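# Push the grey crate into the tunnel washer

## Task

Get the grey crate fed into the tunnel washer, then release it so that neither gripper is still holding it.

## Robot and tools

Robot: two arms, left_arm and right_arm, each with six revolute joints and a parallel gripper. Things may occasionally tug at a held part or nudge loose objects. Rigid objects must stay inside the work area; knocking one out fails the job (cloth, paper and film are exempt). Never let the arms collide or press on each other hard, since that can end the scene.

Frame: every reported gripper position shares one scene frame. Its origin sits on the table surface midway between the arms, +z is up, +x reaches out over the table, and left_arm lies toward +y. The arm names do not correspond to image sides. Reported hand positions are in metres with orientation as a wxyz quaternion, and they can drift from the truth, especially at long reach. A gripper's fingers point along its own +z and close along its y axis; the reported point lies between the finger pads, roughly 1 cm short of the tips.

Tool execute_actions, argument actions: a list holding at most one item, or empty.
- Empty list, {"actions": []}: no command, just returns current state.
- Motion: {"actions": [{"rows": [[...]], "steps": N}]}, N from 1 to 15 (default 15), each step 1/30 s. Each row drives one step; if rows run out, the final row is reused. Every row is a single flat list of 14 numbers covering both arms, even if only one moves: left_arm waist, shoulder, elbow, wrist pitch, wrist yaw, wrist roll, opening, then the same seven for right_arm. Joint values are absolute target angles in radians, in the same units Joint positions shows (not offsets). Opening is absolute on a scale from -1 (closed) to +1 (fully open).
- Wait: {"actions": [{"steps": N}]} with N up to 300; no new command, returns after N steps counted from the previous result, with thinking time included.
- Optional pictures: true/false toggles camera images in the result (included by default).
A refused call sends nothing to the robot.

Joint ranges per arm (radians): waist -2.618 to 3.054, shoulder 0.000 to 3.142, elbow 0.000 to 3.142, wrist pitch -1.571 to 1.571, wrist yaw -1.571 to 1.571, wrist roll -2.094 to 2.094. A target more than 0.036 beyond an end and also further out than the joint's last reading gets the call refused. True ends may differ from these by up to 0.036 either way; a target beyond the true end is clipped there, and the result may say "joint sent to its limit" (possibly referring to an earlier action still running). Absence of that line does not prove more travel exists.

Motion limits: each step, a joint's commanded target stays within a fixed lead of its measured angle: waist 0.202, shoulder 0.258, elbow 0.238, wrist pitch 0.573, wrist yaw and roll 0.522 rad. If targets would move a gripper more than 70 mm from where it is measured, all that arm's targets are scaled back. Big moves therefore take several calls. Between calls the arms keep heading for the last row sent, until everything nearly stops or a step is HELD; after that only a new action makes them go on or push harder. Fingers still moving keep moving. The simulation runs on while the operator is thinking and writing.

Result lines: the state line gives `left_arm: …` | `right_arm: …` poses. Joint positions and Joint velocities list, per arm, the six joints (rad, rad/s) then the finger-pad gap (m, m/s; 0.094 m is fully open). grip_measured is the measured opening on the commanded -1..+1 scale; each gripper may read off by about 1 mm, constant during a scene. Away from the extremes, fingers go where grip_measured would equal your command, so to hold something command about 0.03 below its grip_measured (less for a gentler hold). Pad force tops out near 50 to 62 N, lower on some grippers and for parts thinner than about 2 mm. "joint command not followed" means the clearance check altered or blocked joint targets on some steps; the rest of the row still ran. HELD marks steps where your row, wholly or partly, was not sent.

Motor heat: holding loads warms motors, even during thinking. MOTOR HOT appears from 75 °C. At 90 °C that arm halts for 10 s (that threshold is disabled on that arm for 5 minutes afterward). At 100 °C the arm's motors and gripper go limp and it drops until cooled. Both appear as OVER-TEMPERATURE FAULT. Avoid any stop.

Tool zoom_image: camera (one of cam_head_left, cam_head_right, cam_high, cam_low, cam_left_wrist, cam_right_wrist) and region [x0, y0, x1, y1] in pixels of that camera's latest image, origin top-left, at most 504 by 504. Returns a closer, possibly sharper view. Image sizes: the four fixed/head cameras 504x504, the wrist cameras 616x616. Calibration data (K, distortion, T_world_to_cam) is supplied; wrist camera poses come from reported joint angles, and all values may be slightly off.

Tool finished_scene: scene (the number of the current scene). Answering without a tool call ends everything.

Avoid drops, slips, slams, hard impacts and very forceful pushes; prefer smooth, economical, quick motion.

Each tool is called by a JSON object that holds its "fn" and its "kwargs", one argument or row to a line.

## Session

{"fn": "execute_actions", "kwargs": {
  "actions": []
}}

Scene clock: 0.00 s of 4200.00 s.
left_arm: end_effector_position=(+0.0553, +0.1165, +0.1566) grip_measured=+1.000 end_effector_quat_wxyz=(+0.002, +0.212, +0.977, +0.033) | right_arm: end_effector_position=(-0.0109, -0.5894, +0.1281) grip_measured=+1.000 end_effector_quat_wxyz=(+0.124, +0.934, +0.315, +0.116)
Joint positions: left_arm=[-1.575  1.489  1.34  -1.484 -0.021 -1.104  0.094] | right_arm=[-1.771  1.43   1.134 -1.155 -0.32   0.791  0.094]
Joint velocities: left_arm=[-0.012 -0.002  0.012 -0.066  0.007  0.007  0.   ] | right_arm=[-0.007 -0.002  0.007 -0.007 -0.051 -0.022  0.   ]
Motor temperatures (°C, as the motors report them): left_arm=[27 33 28 31 26 25] | right_arm=[26 34 31 30 26 27]
camera_calibration (this result's frames):
cam_left_wrist: T_world_to_cam=[[-0.193057, -0.980102, -0.046136, 0.127872], [-0.817228, 0.134597, 0.560377, -0.0290247], [-0.543017, 0.145889, -0.826952, 0.253188], [0, 0, 0, 1]] pos_world=[0.138452, 0.0922972, 0.231539]
cam_right_wrist: T_world_to_cam=[[-0.654895, 0.681835, -0.325905, 0.438009], [0.322984, 0.642409, 0.694977, 0.309643], [0.683223, 0.349875, -0.640932, 0.421256], [0, 0, 0, 1]] pos_world=[-0.100972, -0.644954, 0.197551]

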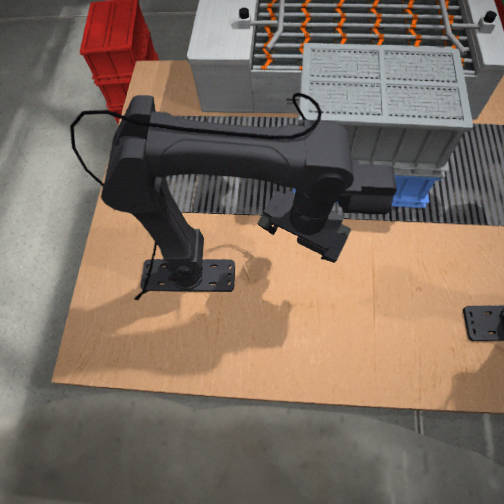

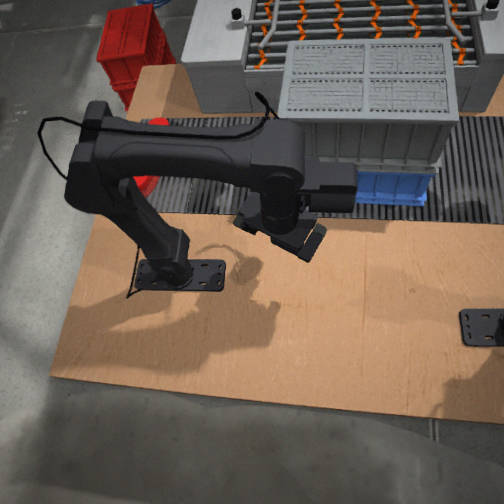

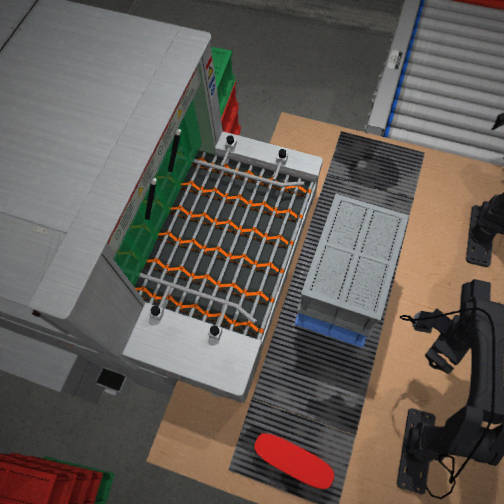

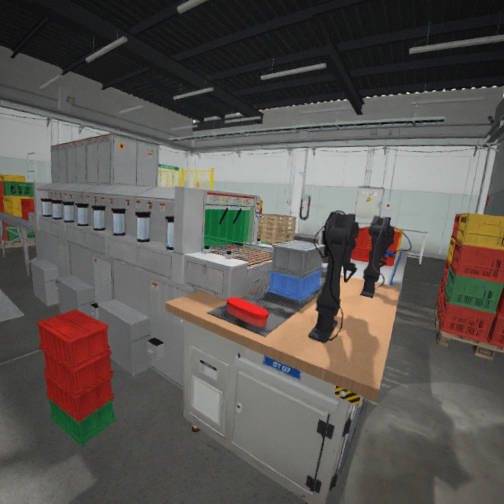

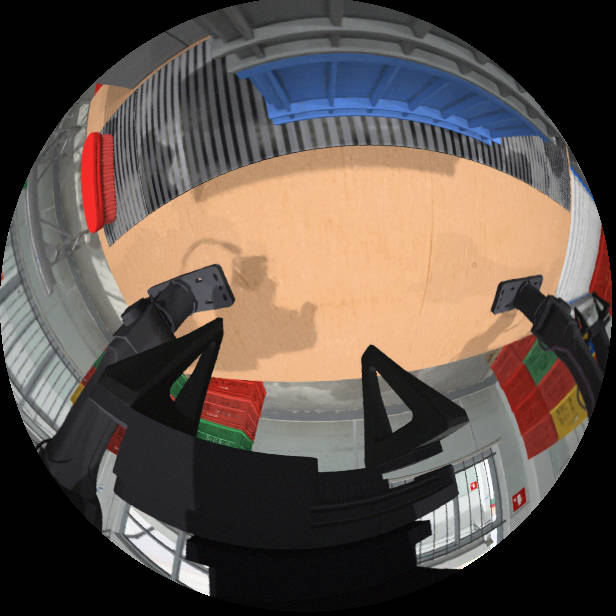

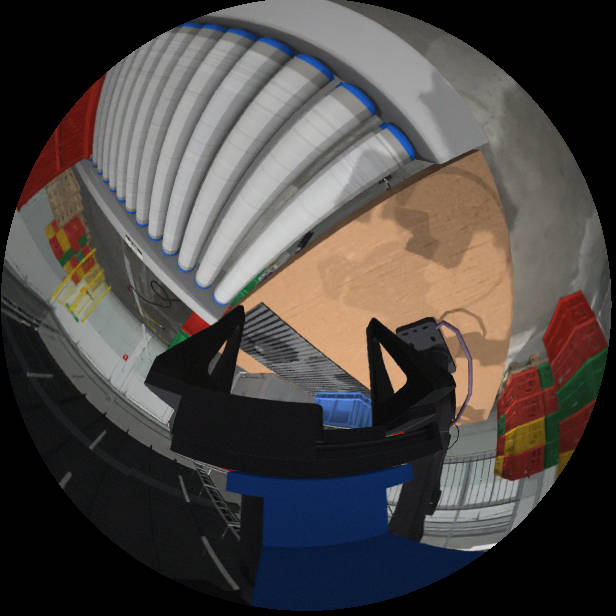

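{"fn": "zoom_image", "kwargs": {
  "camera": "cam_high",
  "region": [270, 170, 438, 362]
}}

{"fn": "zoom_image", "kwargs": {
  "camera": "cam_head_left",
  "region": [280, 20, 504, 220]
}}

{"fn": "zoom_image", "kwargs": {
  "camera": "cam_head_right",
  "region": [260, 20, 484, 220]
}}

Region (270, 170, 438, 362) of cam_high's 504x504 image, scaled by 2.625, with more detail than that image has; it fills the left 441 columns of this view, and the rest is white.

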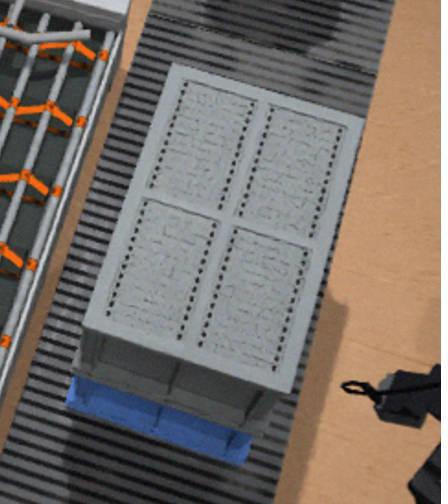

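Region (280, 20, 504, 220) of cam_head_left's 504x504 image, scaled by 2.250, with more detail than that image has; it fills the top 450 rows of this view, and the rest is white.

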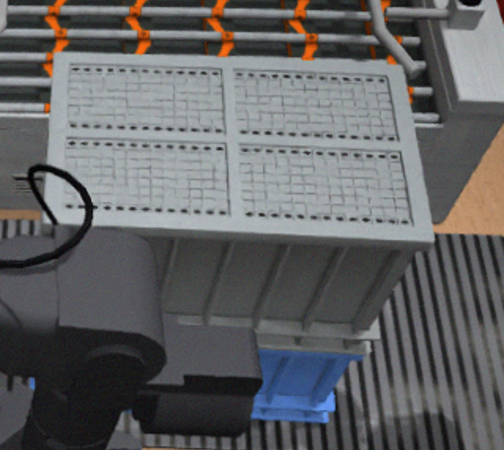

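Region (260, 20, 484, 220) of cam_head_right's 504x504 image, scaled by 2.250, with more detail than that image has; it fills the top 450 rows of this view, and the rest is white.

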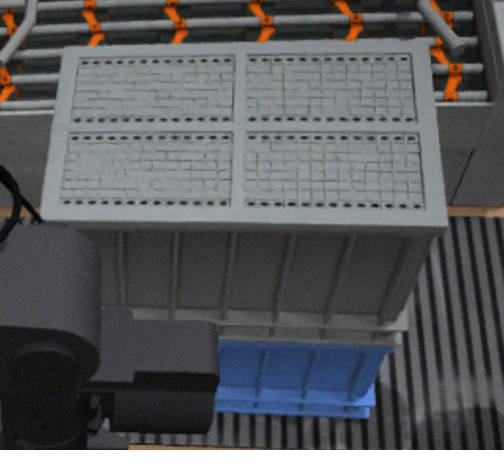

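{"fn": "zoom_image", "kwargs": {
  "camera": "cam_low",
  "region": [300, 190, 460, 330]
}}

Region (300, 190, 460, 330) of cam_low's 504x504 image, scaled by 3.150, with more detail than that image has; it fills the top 441 rows of this view, and the rest is white.

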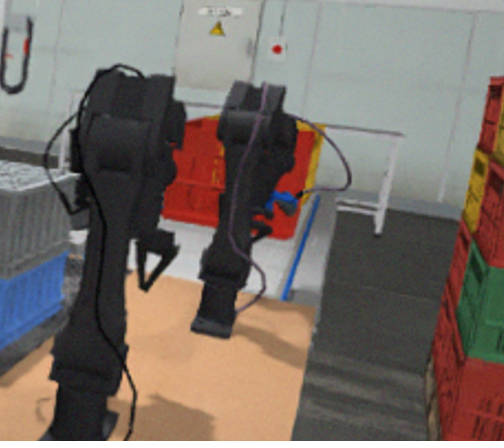

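{"fn": "execute_actions", "kwargs": {
  "actions": []
}}

Scene clock: 60.00 s of 4200.00 s.
left_arm: end_effector_position=(+0.0553, +0.1165, +0.1566) grip_measured=+1.000 end_effector_quat_wxyz=(+0.002, +0.212, +0.977, +0.033) | right_arm: end_effector_position=(-0.0109, -0.5894, +0.1281) grip_measured=+1.000 end_effector_quat_wxyz=(+0.124, +0.934, +0.315, +0.116)
Joint positions: left_arm=[-1.575  1.489  1.34  -1.484 -0.021 -1.104  0.094] | right_arm=[-1.771  1.43   1.134 -1.155 -0.32   0.791  0.094]
Joint velocities: left_arm=[-0.017  0.017  0.002 -0.066  0.051  0.007  0.   ] | right_arm=[ 0.007 -0.012 -0.007  0.007  0.081  0.007  0.   ]
Motor temperatures (°C, as the motors report them): left_arm=[27 34 30 30 26 25] | right_arm=[26 35 34 29 27 27]
Steps of this call (steps 1 to 1800: nothing new was sent). Readings (joint positions):
1: left_arm=[-1.575 1.489 1.340 -1.484 -0.021 -1.104] | right_arm=[-1.771 1.430 1.134 -1.155 -0.320 0.791]
2: left_arm=[-1.575 1.489 1.340 -1.484 -0.021 -1.104] | right_arm=[-1.771 1.430 1.134 -1.155 -0.320 0.791]
4: left_arm=[-1.575 1.489 1.340 -1.484 -0.021 -1.104] | right_arm=[-1.771 1.430 1.134 -1.155 -0.320 0.791]
8: left_arm=[-1.575 1.489 1.340 -1.484 -0.021 -1.104] | right_arm=[-1.771 1.430 1.134 -1.155 -0.320 0.791]
1800: the state above
camera_calibration (this result's frames):
cam_left_wrist: T_world_to_cam=[[-0.193057, -0.980102, -0.046136, 0.127872], [-0.817228, 0.134597, 0.560377, -0.0290247], [-0.543017, 0.145889, -0.826952, 0.253188], [0, 0, 0, 1]] pos_world=[0.138452, 0.0922972, 0.231539]
cam_right_wrist: T_world_to_cam=[[-0.654895, 0.681835, -0.325905, 0.438009], [0.322984, 0.642409, 0.694977, 0.309643], [0.683223, 0.349875, -0.640932, 0.421256], [0, 0, 0, 1]] pos_world=[-0.100972, -0.644954, 0.197551]

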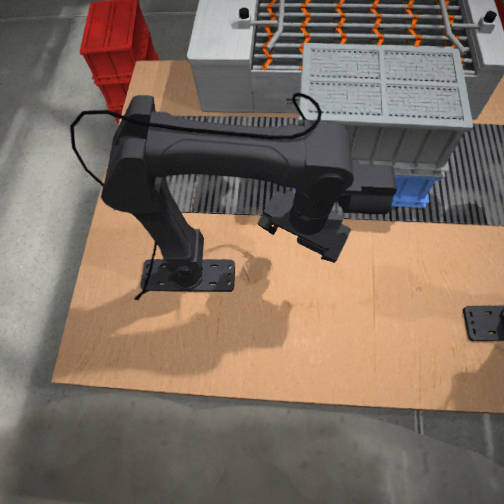

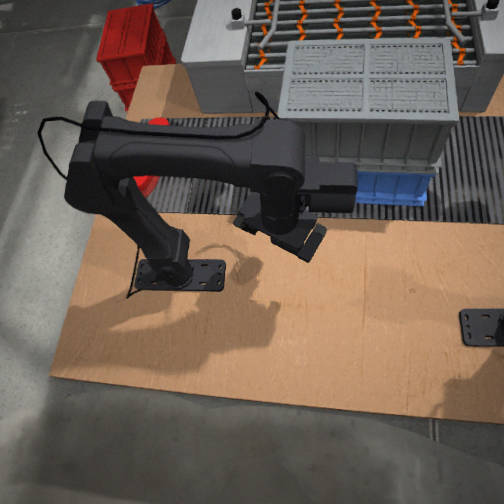

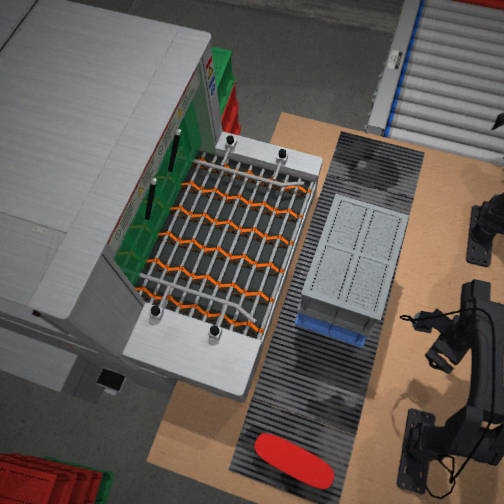

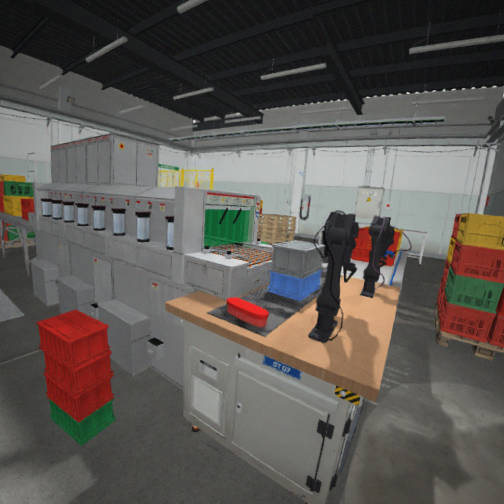

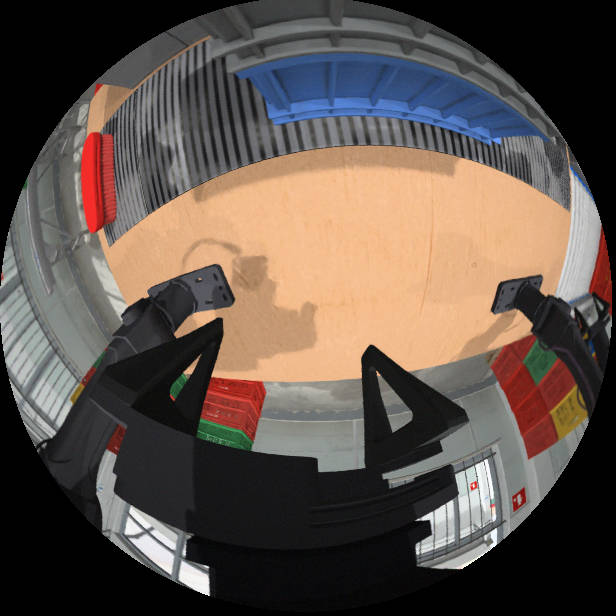

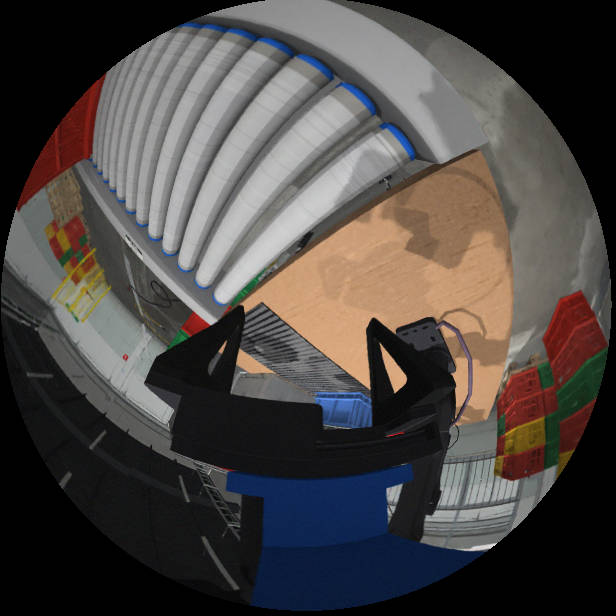

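{"fn": "execute_actions", "kwargs": {
  "actions": [
    {"rows":[[-1.573,1.488,1.35,-1.469,-0.006,-1.092,0.95,-1.769,1.43,1.144,-1.14,-0.332,0.782,0.95],[-1.566,1.485,1.35,-1.434,0.029,-1.064,0.87,-1.762,1.431,1.143,-1.105,-0.359,0.761,0.87],[-1.556,1.48,1.349,-1.379,0.084,-1.02,0.78,-1.752,1.433,1.142,-1.05,-0.402,0.728,0.78],[-1.541,1.473,1.348,-1.304,0.159,-0.96,0.68,-1.737,1.436,1.139,-0.975,-0.46,0.683,0.68],[-1.521,1.466,1.346,-1.219,0.244,-0.892,0.58,-1.717,1.439,1.136,-0.89,-0.527,0.632,0.58],[-1.498,1.458,1.344,-1.134,0.329,-0.824,0.48,-1.694,1.443,1.132,-0.805,-0.593,0.581,0.48],[-1.47,1.449,1.342,-1.049,0.414,-0.756,0.38,-1.666,1.448,1.128,-0.72,-0.659,0.53,0.38],[-1.438,1.44,1.34,-0.964,0.499,-0.688,0.28,-1.634,1.453,1.122,-0.635,-0.726,0.479,0.28],[-1.401,1.431,1.338,-0.879,0.584,-0.62,0.18,-1.597,1.459,1.116,-0.55,-0.792,0.428,0.18],[-1.361,1.423,1.335,-0.794,0.669,-0.552,0.08,-1.557,1.466,1.109,-0.465,-0.858,0.377,0.08],[-1.316,1.416,1.332,-0.709,0.754,-0.484,-0.02,-1.512,1.473,1.102,-0.38,-0.925,0.326,-0.02],[-1.266,1.409,1.328,-0.624,0.839,-0.416,-0.12,-1.462,1.481,1.094,-0.295,-0.991,0.275,-0.12],[-1.213,1.404,1.324,-0.539,0.924,-0.348,-0.22,-1.409,1.49,1.085,-0.21,-1.057,0.224,-0.22],[-1.155,1.401,1.32,-0.454,1.009,-0.28,-0.3,-1.351,1.5,1.075,-0.125,-1.123,0.173,-0.3],[-0.085,1.4,1.265,0.02,1.52,0.16,-0.36,-0.274,1.665,0.92,0.62,-1.555,-0.16,-0.36]],"steps":15}
  ],
  "pictures": false
}}

Scene clock: 120.50 s of 4200.00 s.
left_arm: end_effector_position=(+0.0754, -0.0382, +0.2661) grip_measured=-0.328 end_effector_quat_wxyz=(-0.023, +0.415, +0.772, -0.481) | right_arm: end_effector_position=(+0.1818, -0.6623, +0.2089) grip_measured=-0.329 end_effector_quat_wxyz=(+0.490, +0.529, +0.670, +0.178)
Joint positions: left_arm=[-1.212  1.437  1.329 -0.719  0.753 -0.488  0.032] | right_arm=[-1.425  1.495  1.091 -0.397 -0.883  0.343  0.032]
Joint velocities: left_arm=[ 1.629 -0.242 -0.452  3.07   2.527  2.484 -0.058] | right_arm=[ 1.316  0.462 -0.559  2.733 -1.956 -1.912 -0.059]
Motor temperatures (°C, as the motors report them): left_arm=[27 35 30 29 26 25] | right_arm=[26 35 34 28 27 27]
Steps of this call (steps 1 to 1800: nothing new was sent; steps 1801 to 1815: all 15 steps of this action). Readings (joint positions):
1801: left_arm=[-1.575 1.489 1.340 -1.484 -0.019 -1.104] | right_arm=[-1.771 1.430 1.134 -1.155 -0.320 0.791]
1802: left_arm=[-1.575 1.489 1.340 -1.480 -0.011 -1.099] | right_arm=[-1.771 1.430 1.134 -1.151 -0.324 0.789]
1804: left_arm=[-1.568 1.489 1.340 -1.447 0.033 -1.066] | right_arm=[-1.767 1.430 1.134 -1.117 -0.353 0.766]
1808: left_arm=[-1.498 1.483 1.340 -1.250 0.241 -0.906] | right_arm=[-1.700 1.437 1.134 -0.918 -0.502 0.649]
1815: the state above

{"fn": "execute_actions", "kwargs": {
  "actions": [
    {"steps":30}
  ]
}}

Scene clock: 121.70 s of 4200.00 s.
left_arm: end_effector_position=(+0.3493, +0.1627, +0.3936) grip_measured=-0.357 end_effector_quat_wxyz=(+0.509, +0.500, +0.504, -0.487) | right_arm: end_effector_position=(+0.3451, -0.2196, +0.2446) grip_measured=-0.359 end_effector_quat_wxyz=(+0.558, -0.438, +0.557, +0.432)
Joint positions: left_arm=[-0.078  1.429  1.285  0.013  1.51   0.149  0.03 ] | right_arm=[-0.269  1.683  0.922  0.617 -1.541 -0.152  0.03 ]
Joint velocities: left_arm=[ 0.002  0.007  0.007 -0.037 -0.007  0.007 -0.002] | right_arm=[ 0.007 -0.012 -0.012 -0.022  0.051  0.007 -0.001]
Motor temperatures (°C, as the motors report them): left_arm=[27 35 30 30 26 25] | right_arm=[26 35 34 28 27 27]
Steps of this call (steps 1 to 36: the robot went on to your last target). Readings (joint positions):
1: left_arm=[-1.151 1.431 1.315 -0.619 0.841 -0.402] | right_arm=[-1.377 1.518 1.067 -0.304 -0.953 0.276]
2: left_arm=[-1.089 1.429 1.304 -0.524 0.926 -0.318] | right_arm=[-1.327 1.550 1.039 -0.213 -1.024 0.215]
4: left_arm=[-0.962 1.429 1.289 -0.350 1.094 -0.172] | right_arm=[-1.220 1.620 0.983 -0.039 -1.161 0.113]
8: left_arm=[-0.676 1.429 1.285 -0.128 1.337 0.016] | right_arm=[-0.994 1.694 0.923 0.240 -1.327 -0.008]
36: the state above
camera_calibration (this result's frames):
cam_left_wrist: T_world_to_cam=[[-0.977187, -0.00793093, 0.212232, 0.254855], [-0.179197, 0.56714, -0.803891, 0.315958], [-0.11399, -0.823583, -0.555623, 0.503103], [0, 0, 0, 1]] pos_world=[0.363009, 0.237176, 0.479443]
cam_right_wrist: T_world_to_cam=[[0.962162, -0.233963, 0.139664, -0.41605], [-0.0559147, -0.671194, -0.73917, 0.0692316], [0.26668, 0.703391, -0.65888, 0.349023], [0, 0, 0, 1]] pos_world=[0.311101, -0.296373, 0.339246]

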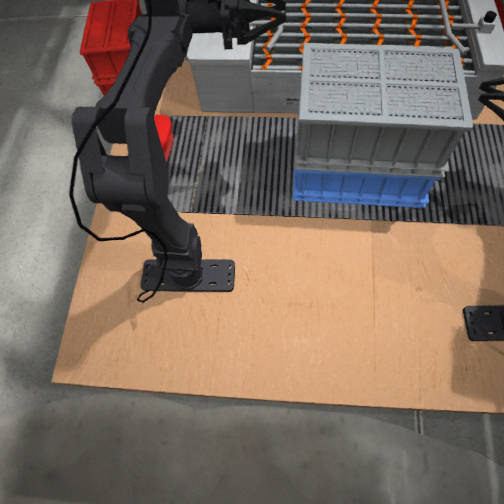

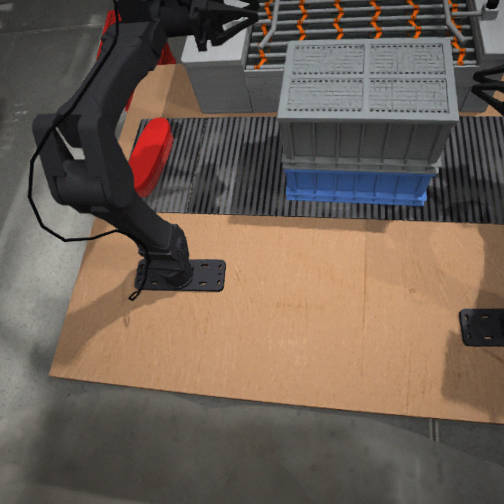

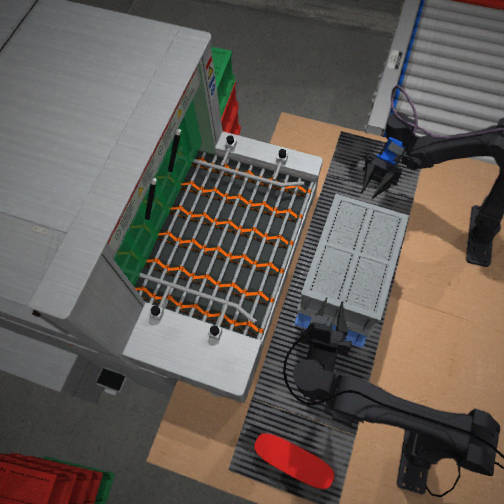

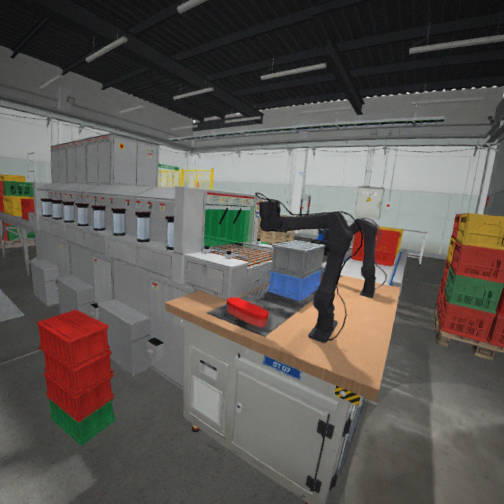

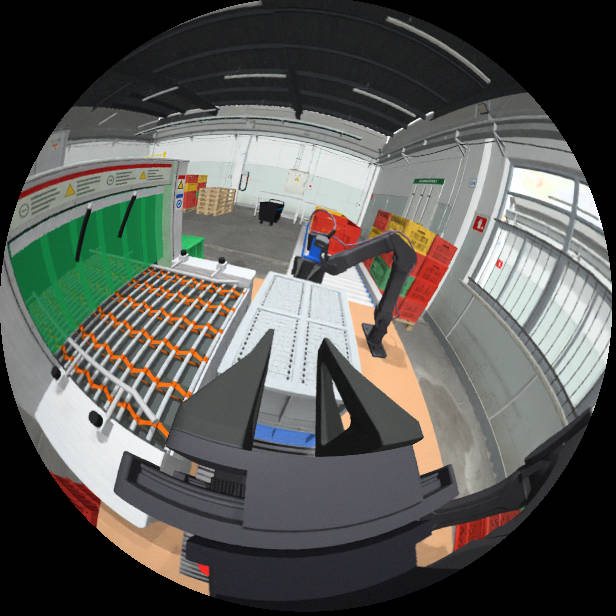

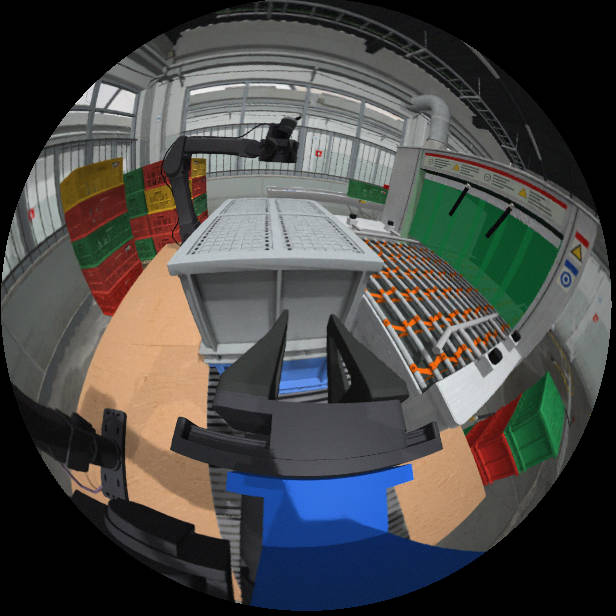

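{"fn": "zoom_image", "kwargs": {
  "camera": "cam_right_wrist",
  "region": [150, 180, 410, 400]
}}

{"fn": "zoom_image", "kwargs": {
  "camera": "cam_left_wrist",
  "region": [180, 250, 420, 470]
}}

Region (150, 180, 410, 400) of cam_right_wrist's 616x616 image, scaled by 1.938, with more detail than that image has; it fills the top 426 rows of this view, and the rest is white.

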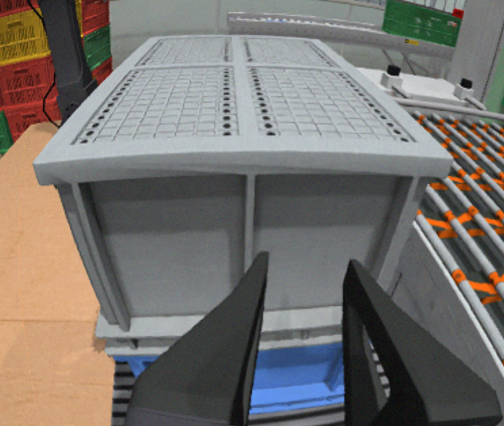

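Region (180, 250, 420, 470) of cam_left_wrist's 616x616 image, scaled by 2.100, with more detail than that image has; it fills the top 462 rows of this view, and the rest is white.

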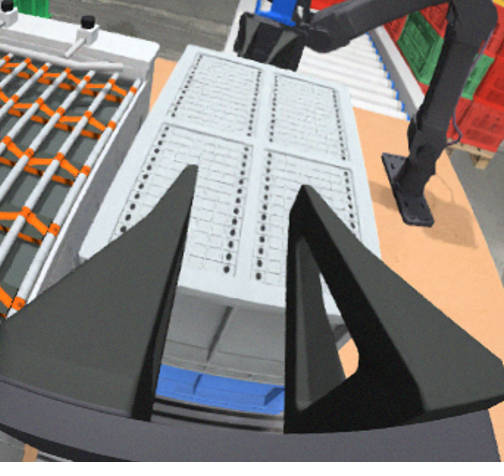

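{"fn": "execute_actions", "kwargs": {
  "actions": [
    {"rows":[[-0.085,1.421,1.258,0.027,1.52,0.16,-0.36,-0.271,1.665,0.92,0.62,-1.545,-0.16,-0.36],[-0.085,1.423,1.239,0.048,1.52,0.16,-0.36,-0.268,1.664,0.92,0.619,-1.543,-0.16,-0.36],[-0.086,1.427,1.21,0.081,1.52,0.16,-0.36,-0.263,1.662,0.92,0.617,-1.541,-0.16,-0.36],[-0.087,1.432,1.172,0.122,1.52,0.16,-0.36,-0.257,1.661,0.92,0.616,-1.539,-0.16,-0.36],[-0.088,1.438,1.128,0.171,1.52,0.16,-0.36,-0.249,1.659,0.92,0.614,-1.536,-0.16,-0.36],[-0.089,1.445,1.078,0.225,1.52,0.16,-0.36,-0.241,1.656,0.92,0.611,-1.533,-0.16,-0.36],[-0.09,1.452,1.026,0.282,1.52,0.16,-0.36,-0.233,1.654,0.92,0.609,-1.529,-0.16,-0.36],[-0.09,1.459,0.974,0.341,1.52,0.16,-0.36,-0.224,1.651,0.92,0.606,-1.526,-0.16,-0.36],[-0.091,1.466,0.922,0.398,1.52,0.16,-0.36,-0.216,1.649,0.92,0.604,-1.522,-0.16,-0.36],[-0.092,1.473,0.872,0.452,1.52,0.16,-0.36,-0.208,1.646,0.92,0.601,-1.519,-0.16,-0.36],[-0.093,1.479,0.828,0.501,1.52,0.16,-0.36,-0.2,1.644,0.92,0.599,-1.516,-0.16,-0.36],[-0.094,1.484,0.79,0.542,1.52,0.16,-0.36,-0.194,1.643,0.92,0.598,-1.514,-0.16,-0.36],[-0.095,1.488,0.761,0.575,1.52,0.16,-0.36,-0.189,1.641,0.92,0.596,-1.512,-0.16,-0.36],[-0.095,1.49,0.742,0.596,1.52,0.16,-0.36,-0.186,1.64,0.92,0.595,-1.51,-0.16,-0.36],[-0.095,1.491,0.735,0.603,1.52,0.16,-0.36,-0.185,1.64,0.92,0.595,-1.51,-0.16,-0.36]],"steps":15}
  ],
  "pictures": false
}}

{"fn": "execute_actions", "kwargs": {
  "actions": [
    {"steps":15}
  ]
}}

Scene clock: 182.20 s of 4200.00 s.
left_arm: end_effector_position=(+0.3333, +0.1609, +0.2392) grip_measured=-0.357 end_effector_quat_wxyz=(+0.465, +0.465, +0.540, -0.525) | right_arm: end_effector_position=(+0.3361, -0.1920, +0.2520) grip_measured=-0.359 end_effector_quat_wxyz=(+0.550, -0.461, +0.539, +0.441)
Joint positions: left_arm=[-0.085  1.497  0.761  0.45   1.514  0.151  0.03 ] | right_arm=[-0.195  1.659  0.922  0.617 -1.526 -0.152  0.03 ]
Joint velocities: left_arm=[-0.012  0.198 -0.716  0.681 -0.007  0.037  0.   ] | right_arm=[ 0.11  -0.027  0.007 -0.007  0.051  0.037 -0.001]
Motor temperatures (°C, as the motors report them): left_arm=[27 37 29 33 26 25] | right_arm=[26 39 34 31 27 27]
Steps of this call (steps 1 to 15: the robot went on to your last target; steps 16 to 1800: nothing new was sent; steps 1801 to 1815: all 15 steps of this action). Readings (joint positions):
1801: left_arm=[-0.078 1.429 1.283 0.015 1.511 0.149] | right_arm=[-0.269 1.683 0.922 0.618 -1.542 -0.152]
1802: left_arm=[-0.078 1.429 1.278 0.023 1.511 0.149] | right_arm=[-0.269 1.683 0.922 0.618 -1.542 -0.152]
1804: left_arm=[-0.078 1.429 1.246 0.057 1.512 0.150] | right_arm=[-0.269 1.683 0.922 0.618 -1.542 -0.152]
1808: left_arm=[-0.078 1.431 1.081 0.187 1.514 0.150] | right_arm=[-0.253 1.680 0.922 0.618 -1.539 -0.152]
1815: the state above

Scene clock: 182.70 s of 4200.00 s.
left_arm: end_effector_position=(+0.3325, +0.1606, +0.2396) grip_measured=-0.357 end_effector_quat_wxyz=(+0.494, +0.491, +0.514, -0.501) | right_arm: end_effector_position=(+0.3365, -0.1905, +0.2519) grip_measured=-0.359 end_effector_quat_wxyz=(+0.550, -0.460, +0.540, +0.441)
Joint positions: left_arm=[-0.086  1.504  0.732  0.591  1.514  0.151  0.03 ] | right_arm=[-0.19   1.658  0.922  0.613 -1.519 -0.152  0.03 ]
Joint velocities: left_arm=[ 0.002  0.007  0.002  0.022  0.051 -0.022 -0.   ] | right_arm=[-0.017 -0.007  0.007  0.022  0.022  0.007 -0.001]
Motor temperatures (°C, as the motors report them): left_arm=[27 37 29 33 26 25] | right_arm=[26 39 34 31 27 27]
Steps of this call (steps 1 to 15: the robot went on to your last target). Readings (joint positions):
1: left_arm=[-0.086 1.502 0.743 0.470 1.514 0.151] | right_arm=[-0.192 1.658 0.922 0.617 -1.525 -0.152]
2: left_arm=[-0.086 1.504 0.734 0.488 1.514 0.151] | right_arm=[-0.190 1.658 0.922 0.616 -1.524 -0.152]
4: left_arm=[-0.086 1.504 0.732 0.524 1.514 0.151] | right_arm=[-0.190 1.658 0.922 0.615 -1.522 -0.152]
8: left_arm=[-0.086 1.504 0.732 0.568 1.514 0.151] | right_arm=[-0.190 1.658 0.922 0.614 -1.520 -0.152]
15: the state above
camera_calibration (this result's frames):
cam_left_wrist: T_world_to_cam=[[-0.965891, 0.0035798, 0.258922, 0.254291], [-0.210658, 0.570622, -0.793734, 0.197844], [-0.150588, -0.821205, -0.550405, 0.42446], [0, 0, 0, 1]] pos_world=[0.351214, 0.234764, 0.324819]
cam_right_wrist: T_world_to_cam=[[0.970828, -0.177804, 0.160869, -0.399592], [-0.00231351, -0.677824, -0.735221, 0.0733198], [0.239766, 0.713401, -0.658461, 0.346518], [0, 0, 0, 1]] pos_world=[0.305022, -0.268557, 0.346357]

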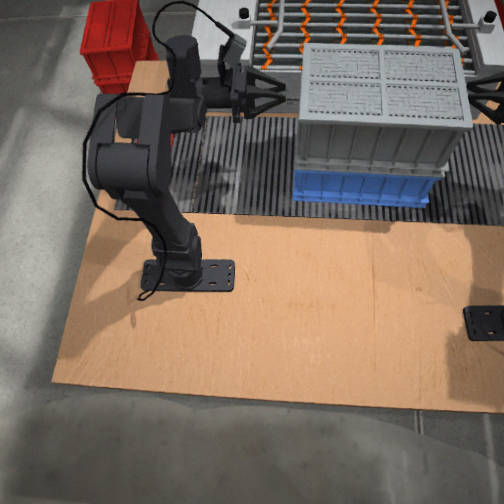

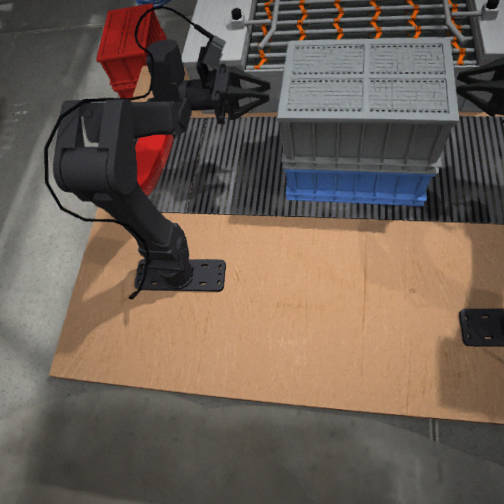

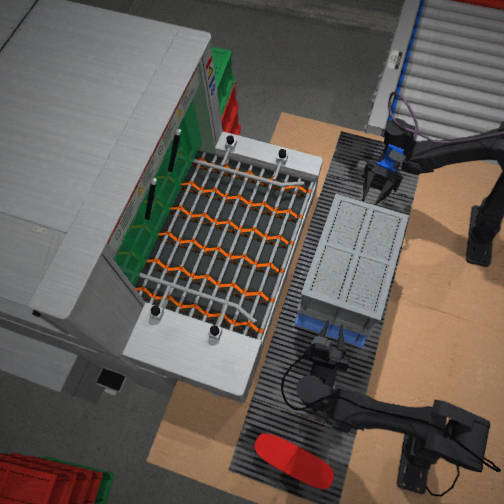

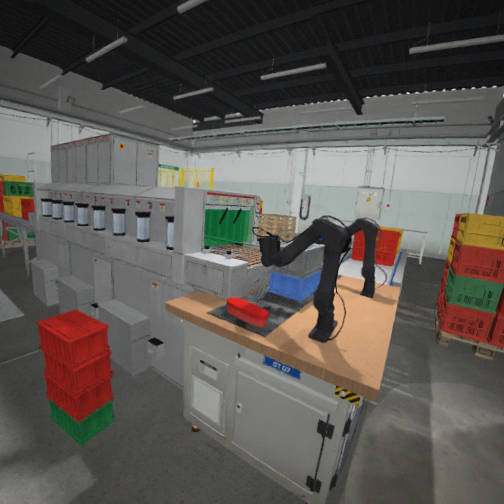

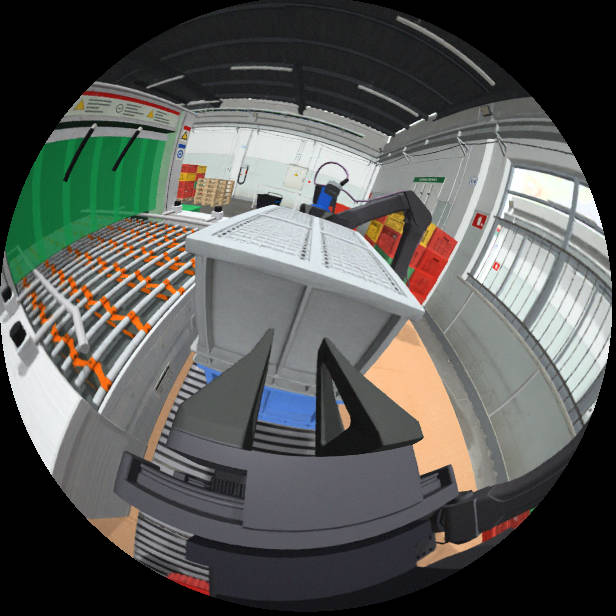

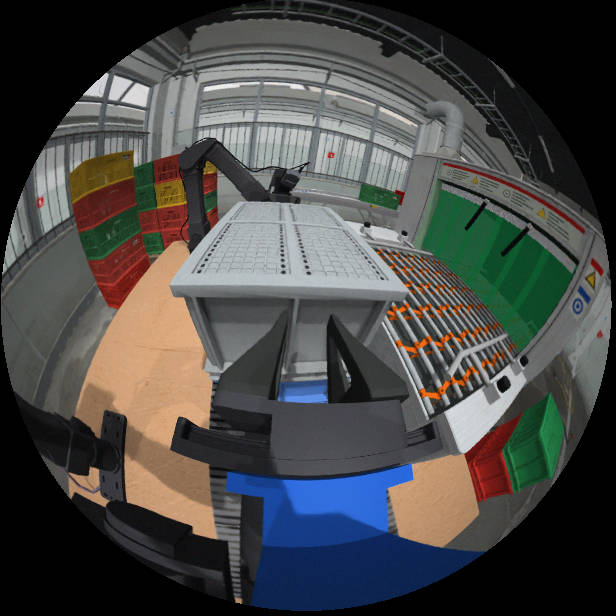

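{"fn": "zoom_image", "kwargs": {
  "camera": "cam_left_wrist",
  "region": [180, 200, 440, 440]
}}

{"fn": "zoom_image", "kwargs": {
  "camera": "cam_right_wrist",
  "region": [160, 200, 420, 420]
}}

Region (180, 200, 440, 440) of cam_left_wrist's 616x616 image, scaled by 1.938, with more detail than that image has; it fills the top 465 rows of this view, and the rest is white.

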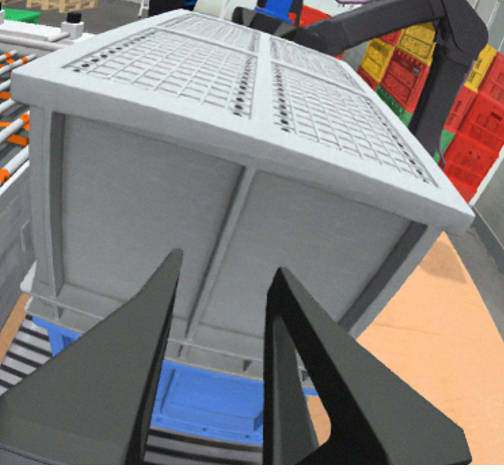

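Region (160, 200, 420, 420) of cam_right_wrist's 616x616 image, scaled by 1.938, with more detail than that image has; it fills the top 426 rows of this view, and the rest is white.

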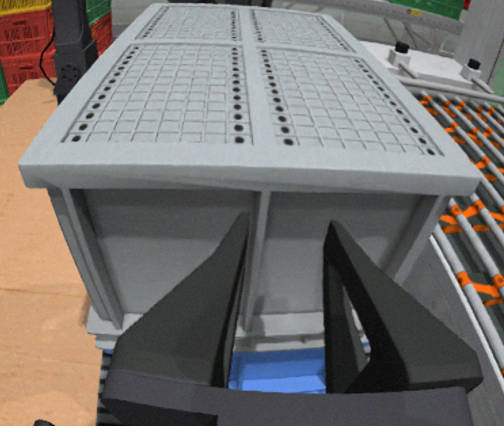

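{"fn": "execute_actions", "kwargs": {
  "actions": [
    {"rows":[[-0.095,1.491,0.751,0.603,1.515,0.149,-0.36,-0.185,1.657,0.92,0.595,-1.51,-0.15,-0.36],[-0.098,1.491,0.755,0.603,1.501,0.147,-0.36,-0.185,1.663,0.92,0.595,-1.509,-0.148,-0.36],[-0.108,1.491,0.761,0.603,1.481,0.145,-0.36,-0.185,1.67,0.92,0.595,-1.508,-0.146,-0.36],[-0.121,1.491,0.768,0.603,1.457,0.141,-0.36,-0.183,1.677,0.92,0.595,-1.507,-0.144,-0.36],[-0.139,1.491,0.775,0.603,1.433,0.138,-0.36,-0.177,1.683,0.92,0.595,-1.506,-0.142,-0.36],[-0.158,1.491,0.782,0.603,1.409,0.134,-0.36,-0.168,1.685,0.92,0.595,-1.505,-0.14,-0.36],[-0.177,1.491,0.789,0.603,1.389,0.13,-0.36,-0.158,1.685,0.92,0.595,-1.505,-0.138,-0.36],[-0.196,1.491,0.795,0.603,1.375,0.128,-0.36,-0.147,1.685,0.92,0.595,-1.505,-0.136,-0.36],[-0.214,1.491,0.799,0.603,1.37,0.126,-0.36,-0.137,1.685,0.92,0.595,-1.505,-0.135,-0.36],[-0.227,1.491,0.8,0.603,1.37,0.125,-0.36,-0.128,1.685,0.92,0.595,-1.505,-0.135,-0.36],[-0.237,1.491,0.8,0.603,1.37,0.125,-0.45,-0.122,1.685,0.92,0.595,-1.505,-0.135,-0.45],[-0.24,1.491,0.8,0.603,1.37,0.125,-0.58,-0.12,1.685,0.92,0.595,-1.505,-0.135,-0.58],[-0.24,1.491,0.8,0.603,1.37,0.125,-0.72,-0.12,1.685,0.92,0.595,-1.505,-0.135,-0.72],[-0.24,1.491,0.8,0.603,1.37,0.125,-0.86,-0.12,1.685,0.92,0.595,-1.505,-0.135,-0.86],[-0.24,1.491,0.8,0.603,1.37,0.125,-1,-0.12,1.685,0.92,0.595,-1.505,-0.135,-1]],"steps":15}
  ],
  "pictures": false
}}

{"fn": "execute_actions", "kwargs": {
  "actions": [
    {"steps":20}
  ]
}}

Scene clock: 239.43 s of 4200.00 s.
left_arm: end_effector_position=(+0.3314, +0.1191, +0.2508) grip_measured=-0.925 end_effector_quat_wxyz=(+0.497, +0.509, +0.503, -0.491) | right_arm: end_effector_position=(+0.3334, -0.1706, +0.2439) grip_measured=-0.921 end_effector_quat_wxyz=(+0.531, -0.464, +0.538, +0.462)
Joint positions: left_arm=[-0.227  1.504  0.776  0.601  1.387  0.136  0.004] | right_arm=[-0.134  1.681  0.922  0.609 -1.508 -0.145  0.004]
Joint velocities: left_arm=[ 0.017  0.002 -0.007  0.066  0.037  0.022 -0.123] | right_arm=[-0.012 -0.032 -0.012  0.022 -0.095 -0.037 -0.106]
Motor temperatures (°C, as the motors report them): left_arm=[27 36 30 34 26 25] | right_arm=[26 39 34 30 27 27]
Steps of this call (steps 1 to 15: the robot went on to your last target; steps 16 to 1687: nothing new was sent; steps 1688 to 1702: all 15 steps of this action). Readings (joint positions):
1688: left_arm=[-0.086 1.504 0.732 0.596 1.514 0.151] | right_arm=[-0.190 1.658 0.922 0.613 -1.518 -0.152]
1689: left_arm=[-0.086 1.504 0.732 0.596 1.512 0.151] | right_arm=[-0.190 1.658 0.922 0.613 -1.518 -0.152]
1691: left_arm=[-0.092 1.504 0.732 0.596 1.499 0.150] | right_arm=[-0.190 1.659 0.922 0.613 -1.518 -0.152]
1695: left_arm=[-0.152 1.504 0.754 0.596 1.441 0.144] | right_arm=[-0.179 1.674 0.922 0.612 -1.515 -0.150]
1702: the state above

Scene clock: 240.10 s of 4200.00 s.
left_arm: end_effector_position=(+0.3317, +0.1191, +0.2509) grip_measured=-0.955 end_effector_quat_wxyz=(+0.498, +0.508, +0.503, -0.491) | right_arm: end_effector_position=(+0.3332, -0.1706, +0.2439) grip_measured=-0.947 end_effector_quat_wxyz=(+0.531, -0.464, +0.538, +0.462)
Joint positions: left_arm=[-0.227  1.504  0.776  0.601  1.385  0.136  0.002] | right_arm=[-0.134  1.681  0.922  0.609 -1.509 -0.145  0.002]
Joint velocities: left_arm=[ 0.002 -0.017 -0.012  0.051 -0.051  0.007  0.   ] | right_arm=[-0.012 -0.012  0.012  0.022  0.066  0.081 -0.   ]
Motor temperatures (°C, as the motors report them): left_arm=[27 36 30 34 26 25] | right_arm=[26 39 34 30 27 27]
Steps of this call (steps 1 to 15: the robot went on to your last target; steps 16 to 20: nothing new was sent). Readings (joint positions):
1: left_arm=[-0.227 1.504 0.776 0.601 1.386 0.136] | right_arm=[-0.134 1.681 0.922 0.609 -1.508 -0.145]
2: left_arm=[-0.227 1.504 0.776 0.601 1.385 0.136] | right_arm=[-0.134 1.681 0.922 0.609 -1.509 -0.145]
4: left_arm=[-0.227 1.504 0.776 0.601 1.385 0.136] | right_arm=[-0.134 1.681 0.922 0.609 -1.509 -0.145]
8: left_arm=[-0.227 1.504 0.776 0.601 1.385 0.136] | right_arm=[-0.134 1.681 0.922 0.609 -1.509 -0.145]
20: the state above
All arms were judged still, so your last target was given up. Only a new action makes them travel on or press farther. Fingers that are still opening or closing keep moving.
camera_calibration (this result's frames):
cam_left_wrist: T_world_to_cam=[[-0.975758, 0.0134359, 0.218441, 0.263069], [-0.169714, 0.583747, -0.794001, 0.215189], [-0.138183, -0.811825, -0.567315, 0.395464], [0, 0, 0, 1]] pos_world=[0.347858, 0.191897, 0.337748]
cam_right_wrist: T_world_to_cam=[[0.98289, -0.132693, 0.127748, -0.379821], [0.00457242, -0.675764, -0.737104, 0.079462], [0.184136, 0.725076, -0.663595, 0.349625], [0, 0, 0, 1]] pos_world=[0.30858, -0.250207, 0.339103]

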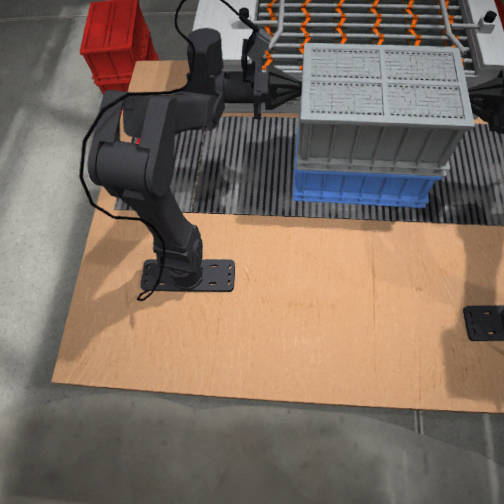

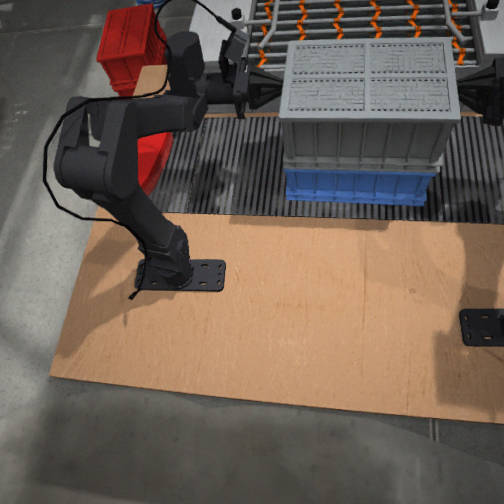

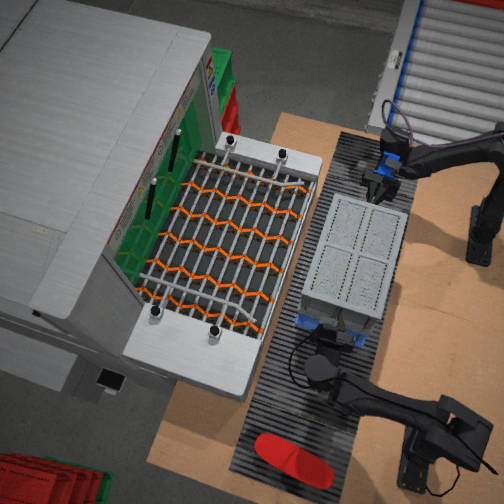

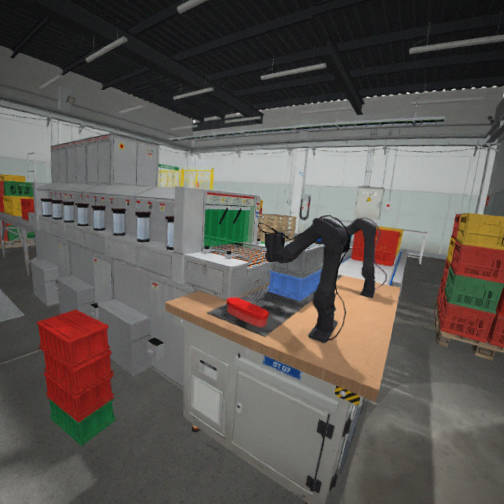

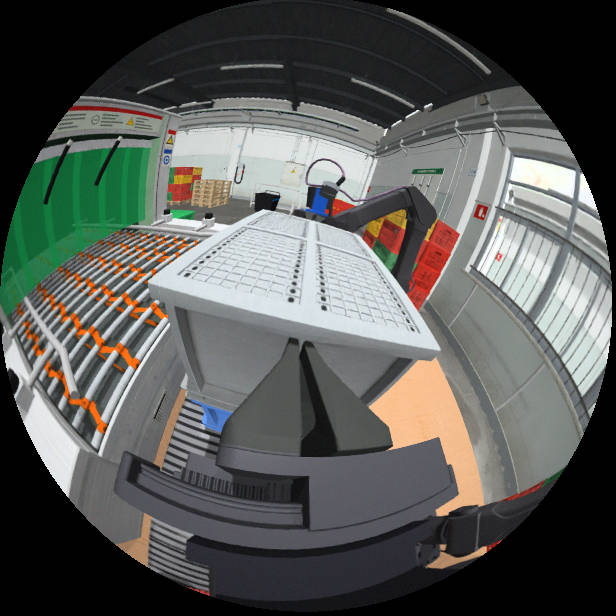

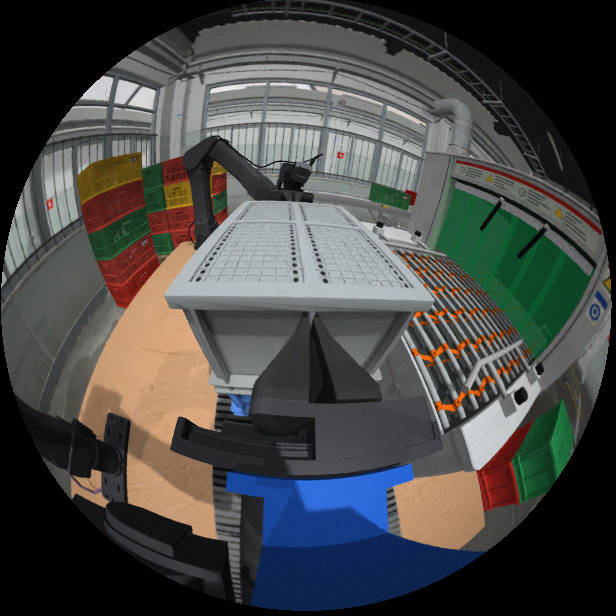

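{"fn": "zoom_image", "kwargs": {
  "camera": "cam_high",
  "region": [120, 130, 420, 410]
}}

Region (120, 130, 420, 410) of cam_high's 504x504 image, scaled by 1.680, with more detail than that image has; it fills the top 470 rows of this view, and the rest is white.

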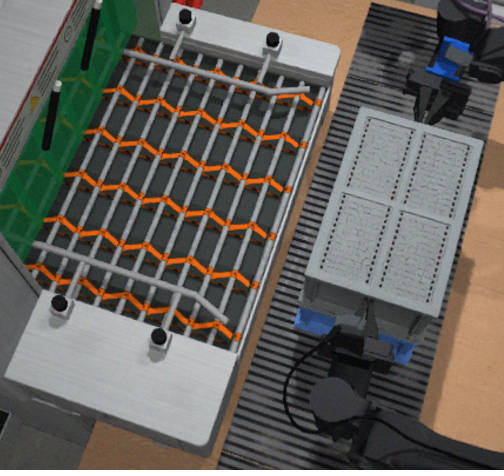

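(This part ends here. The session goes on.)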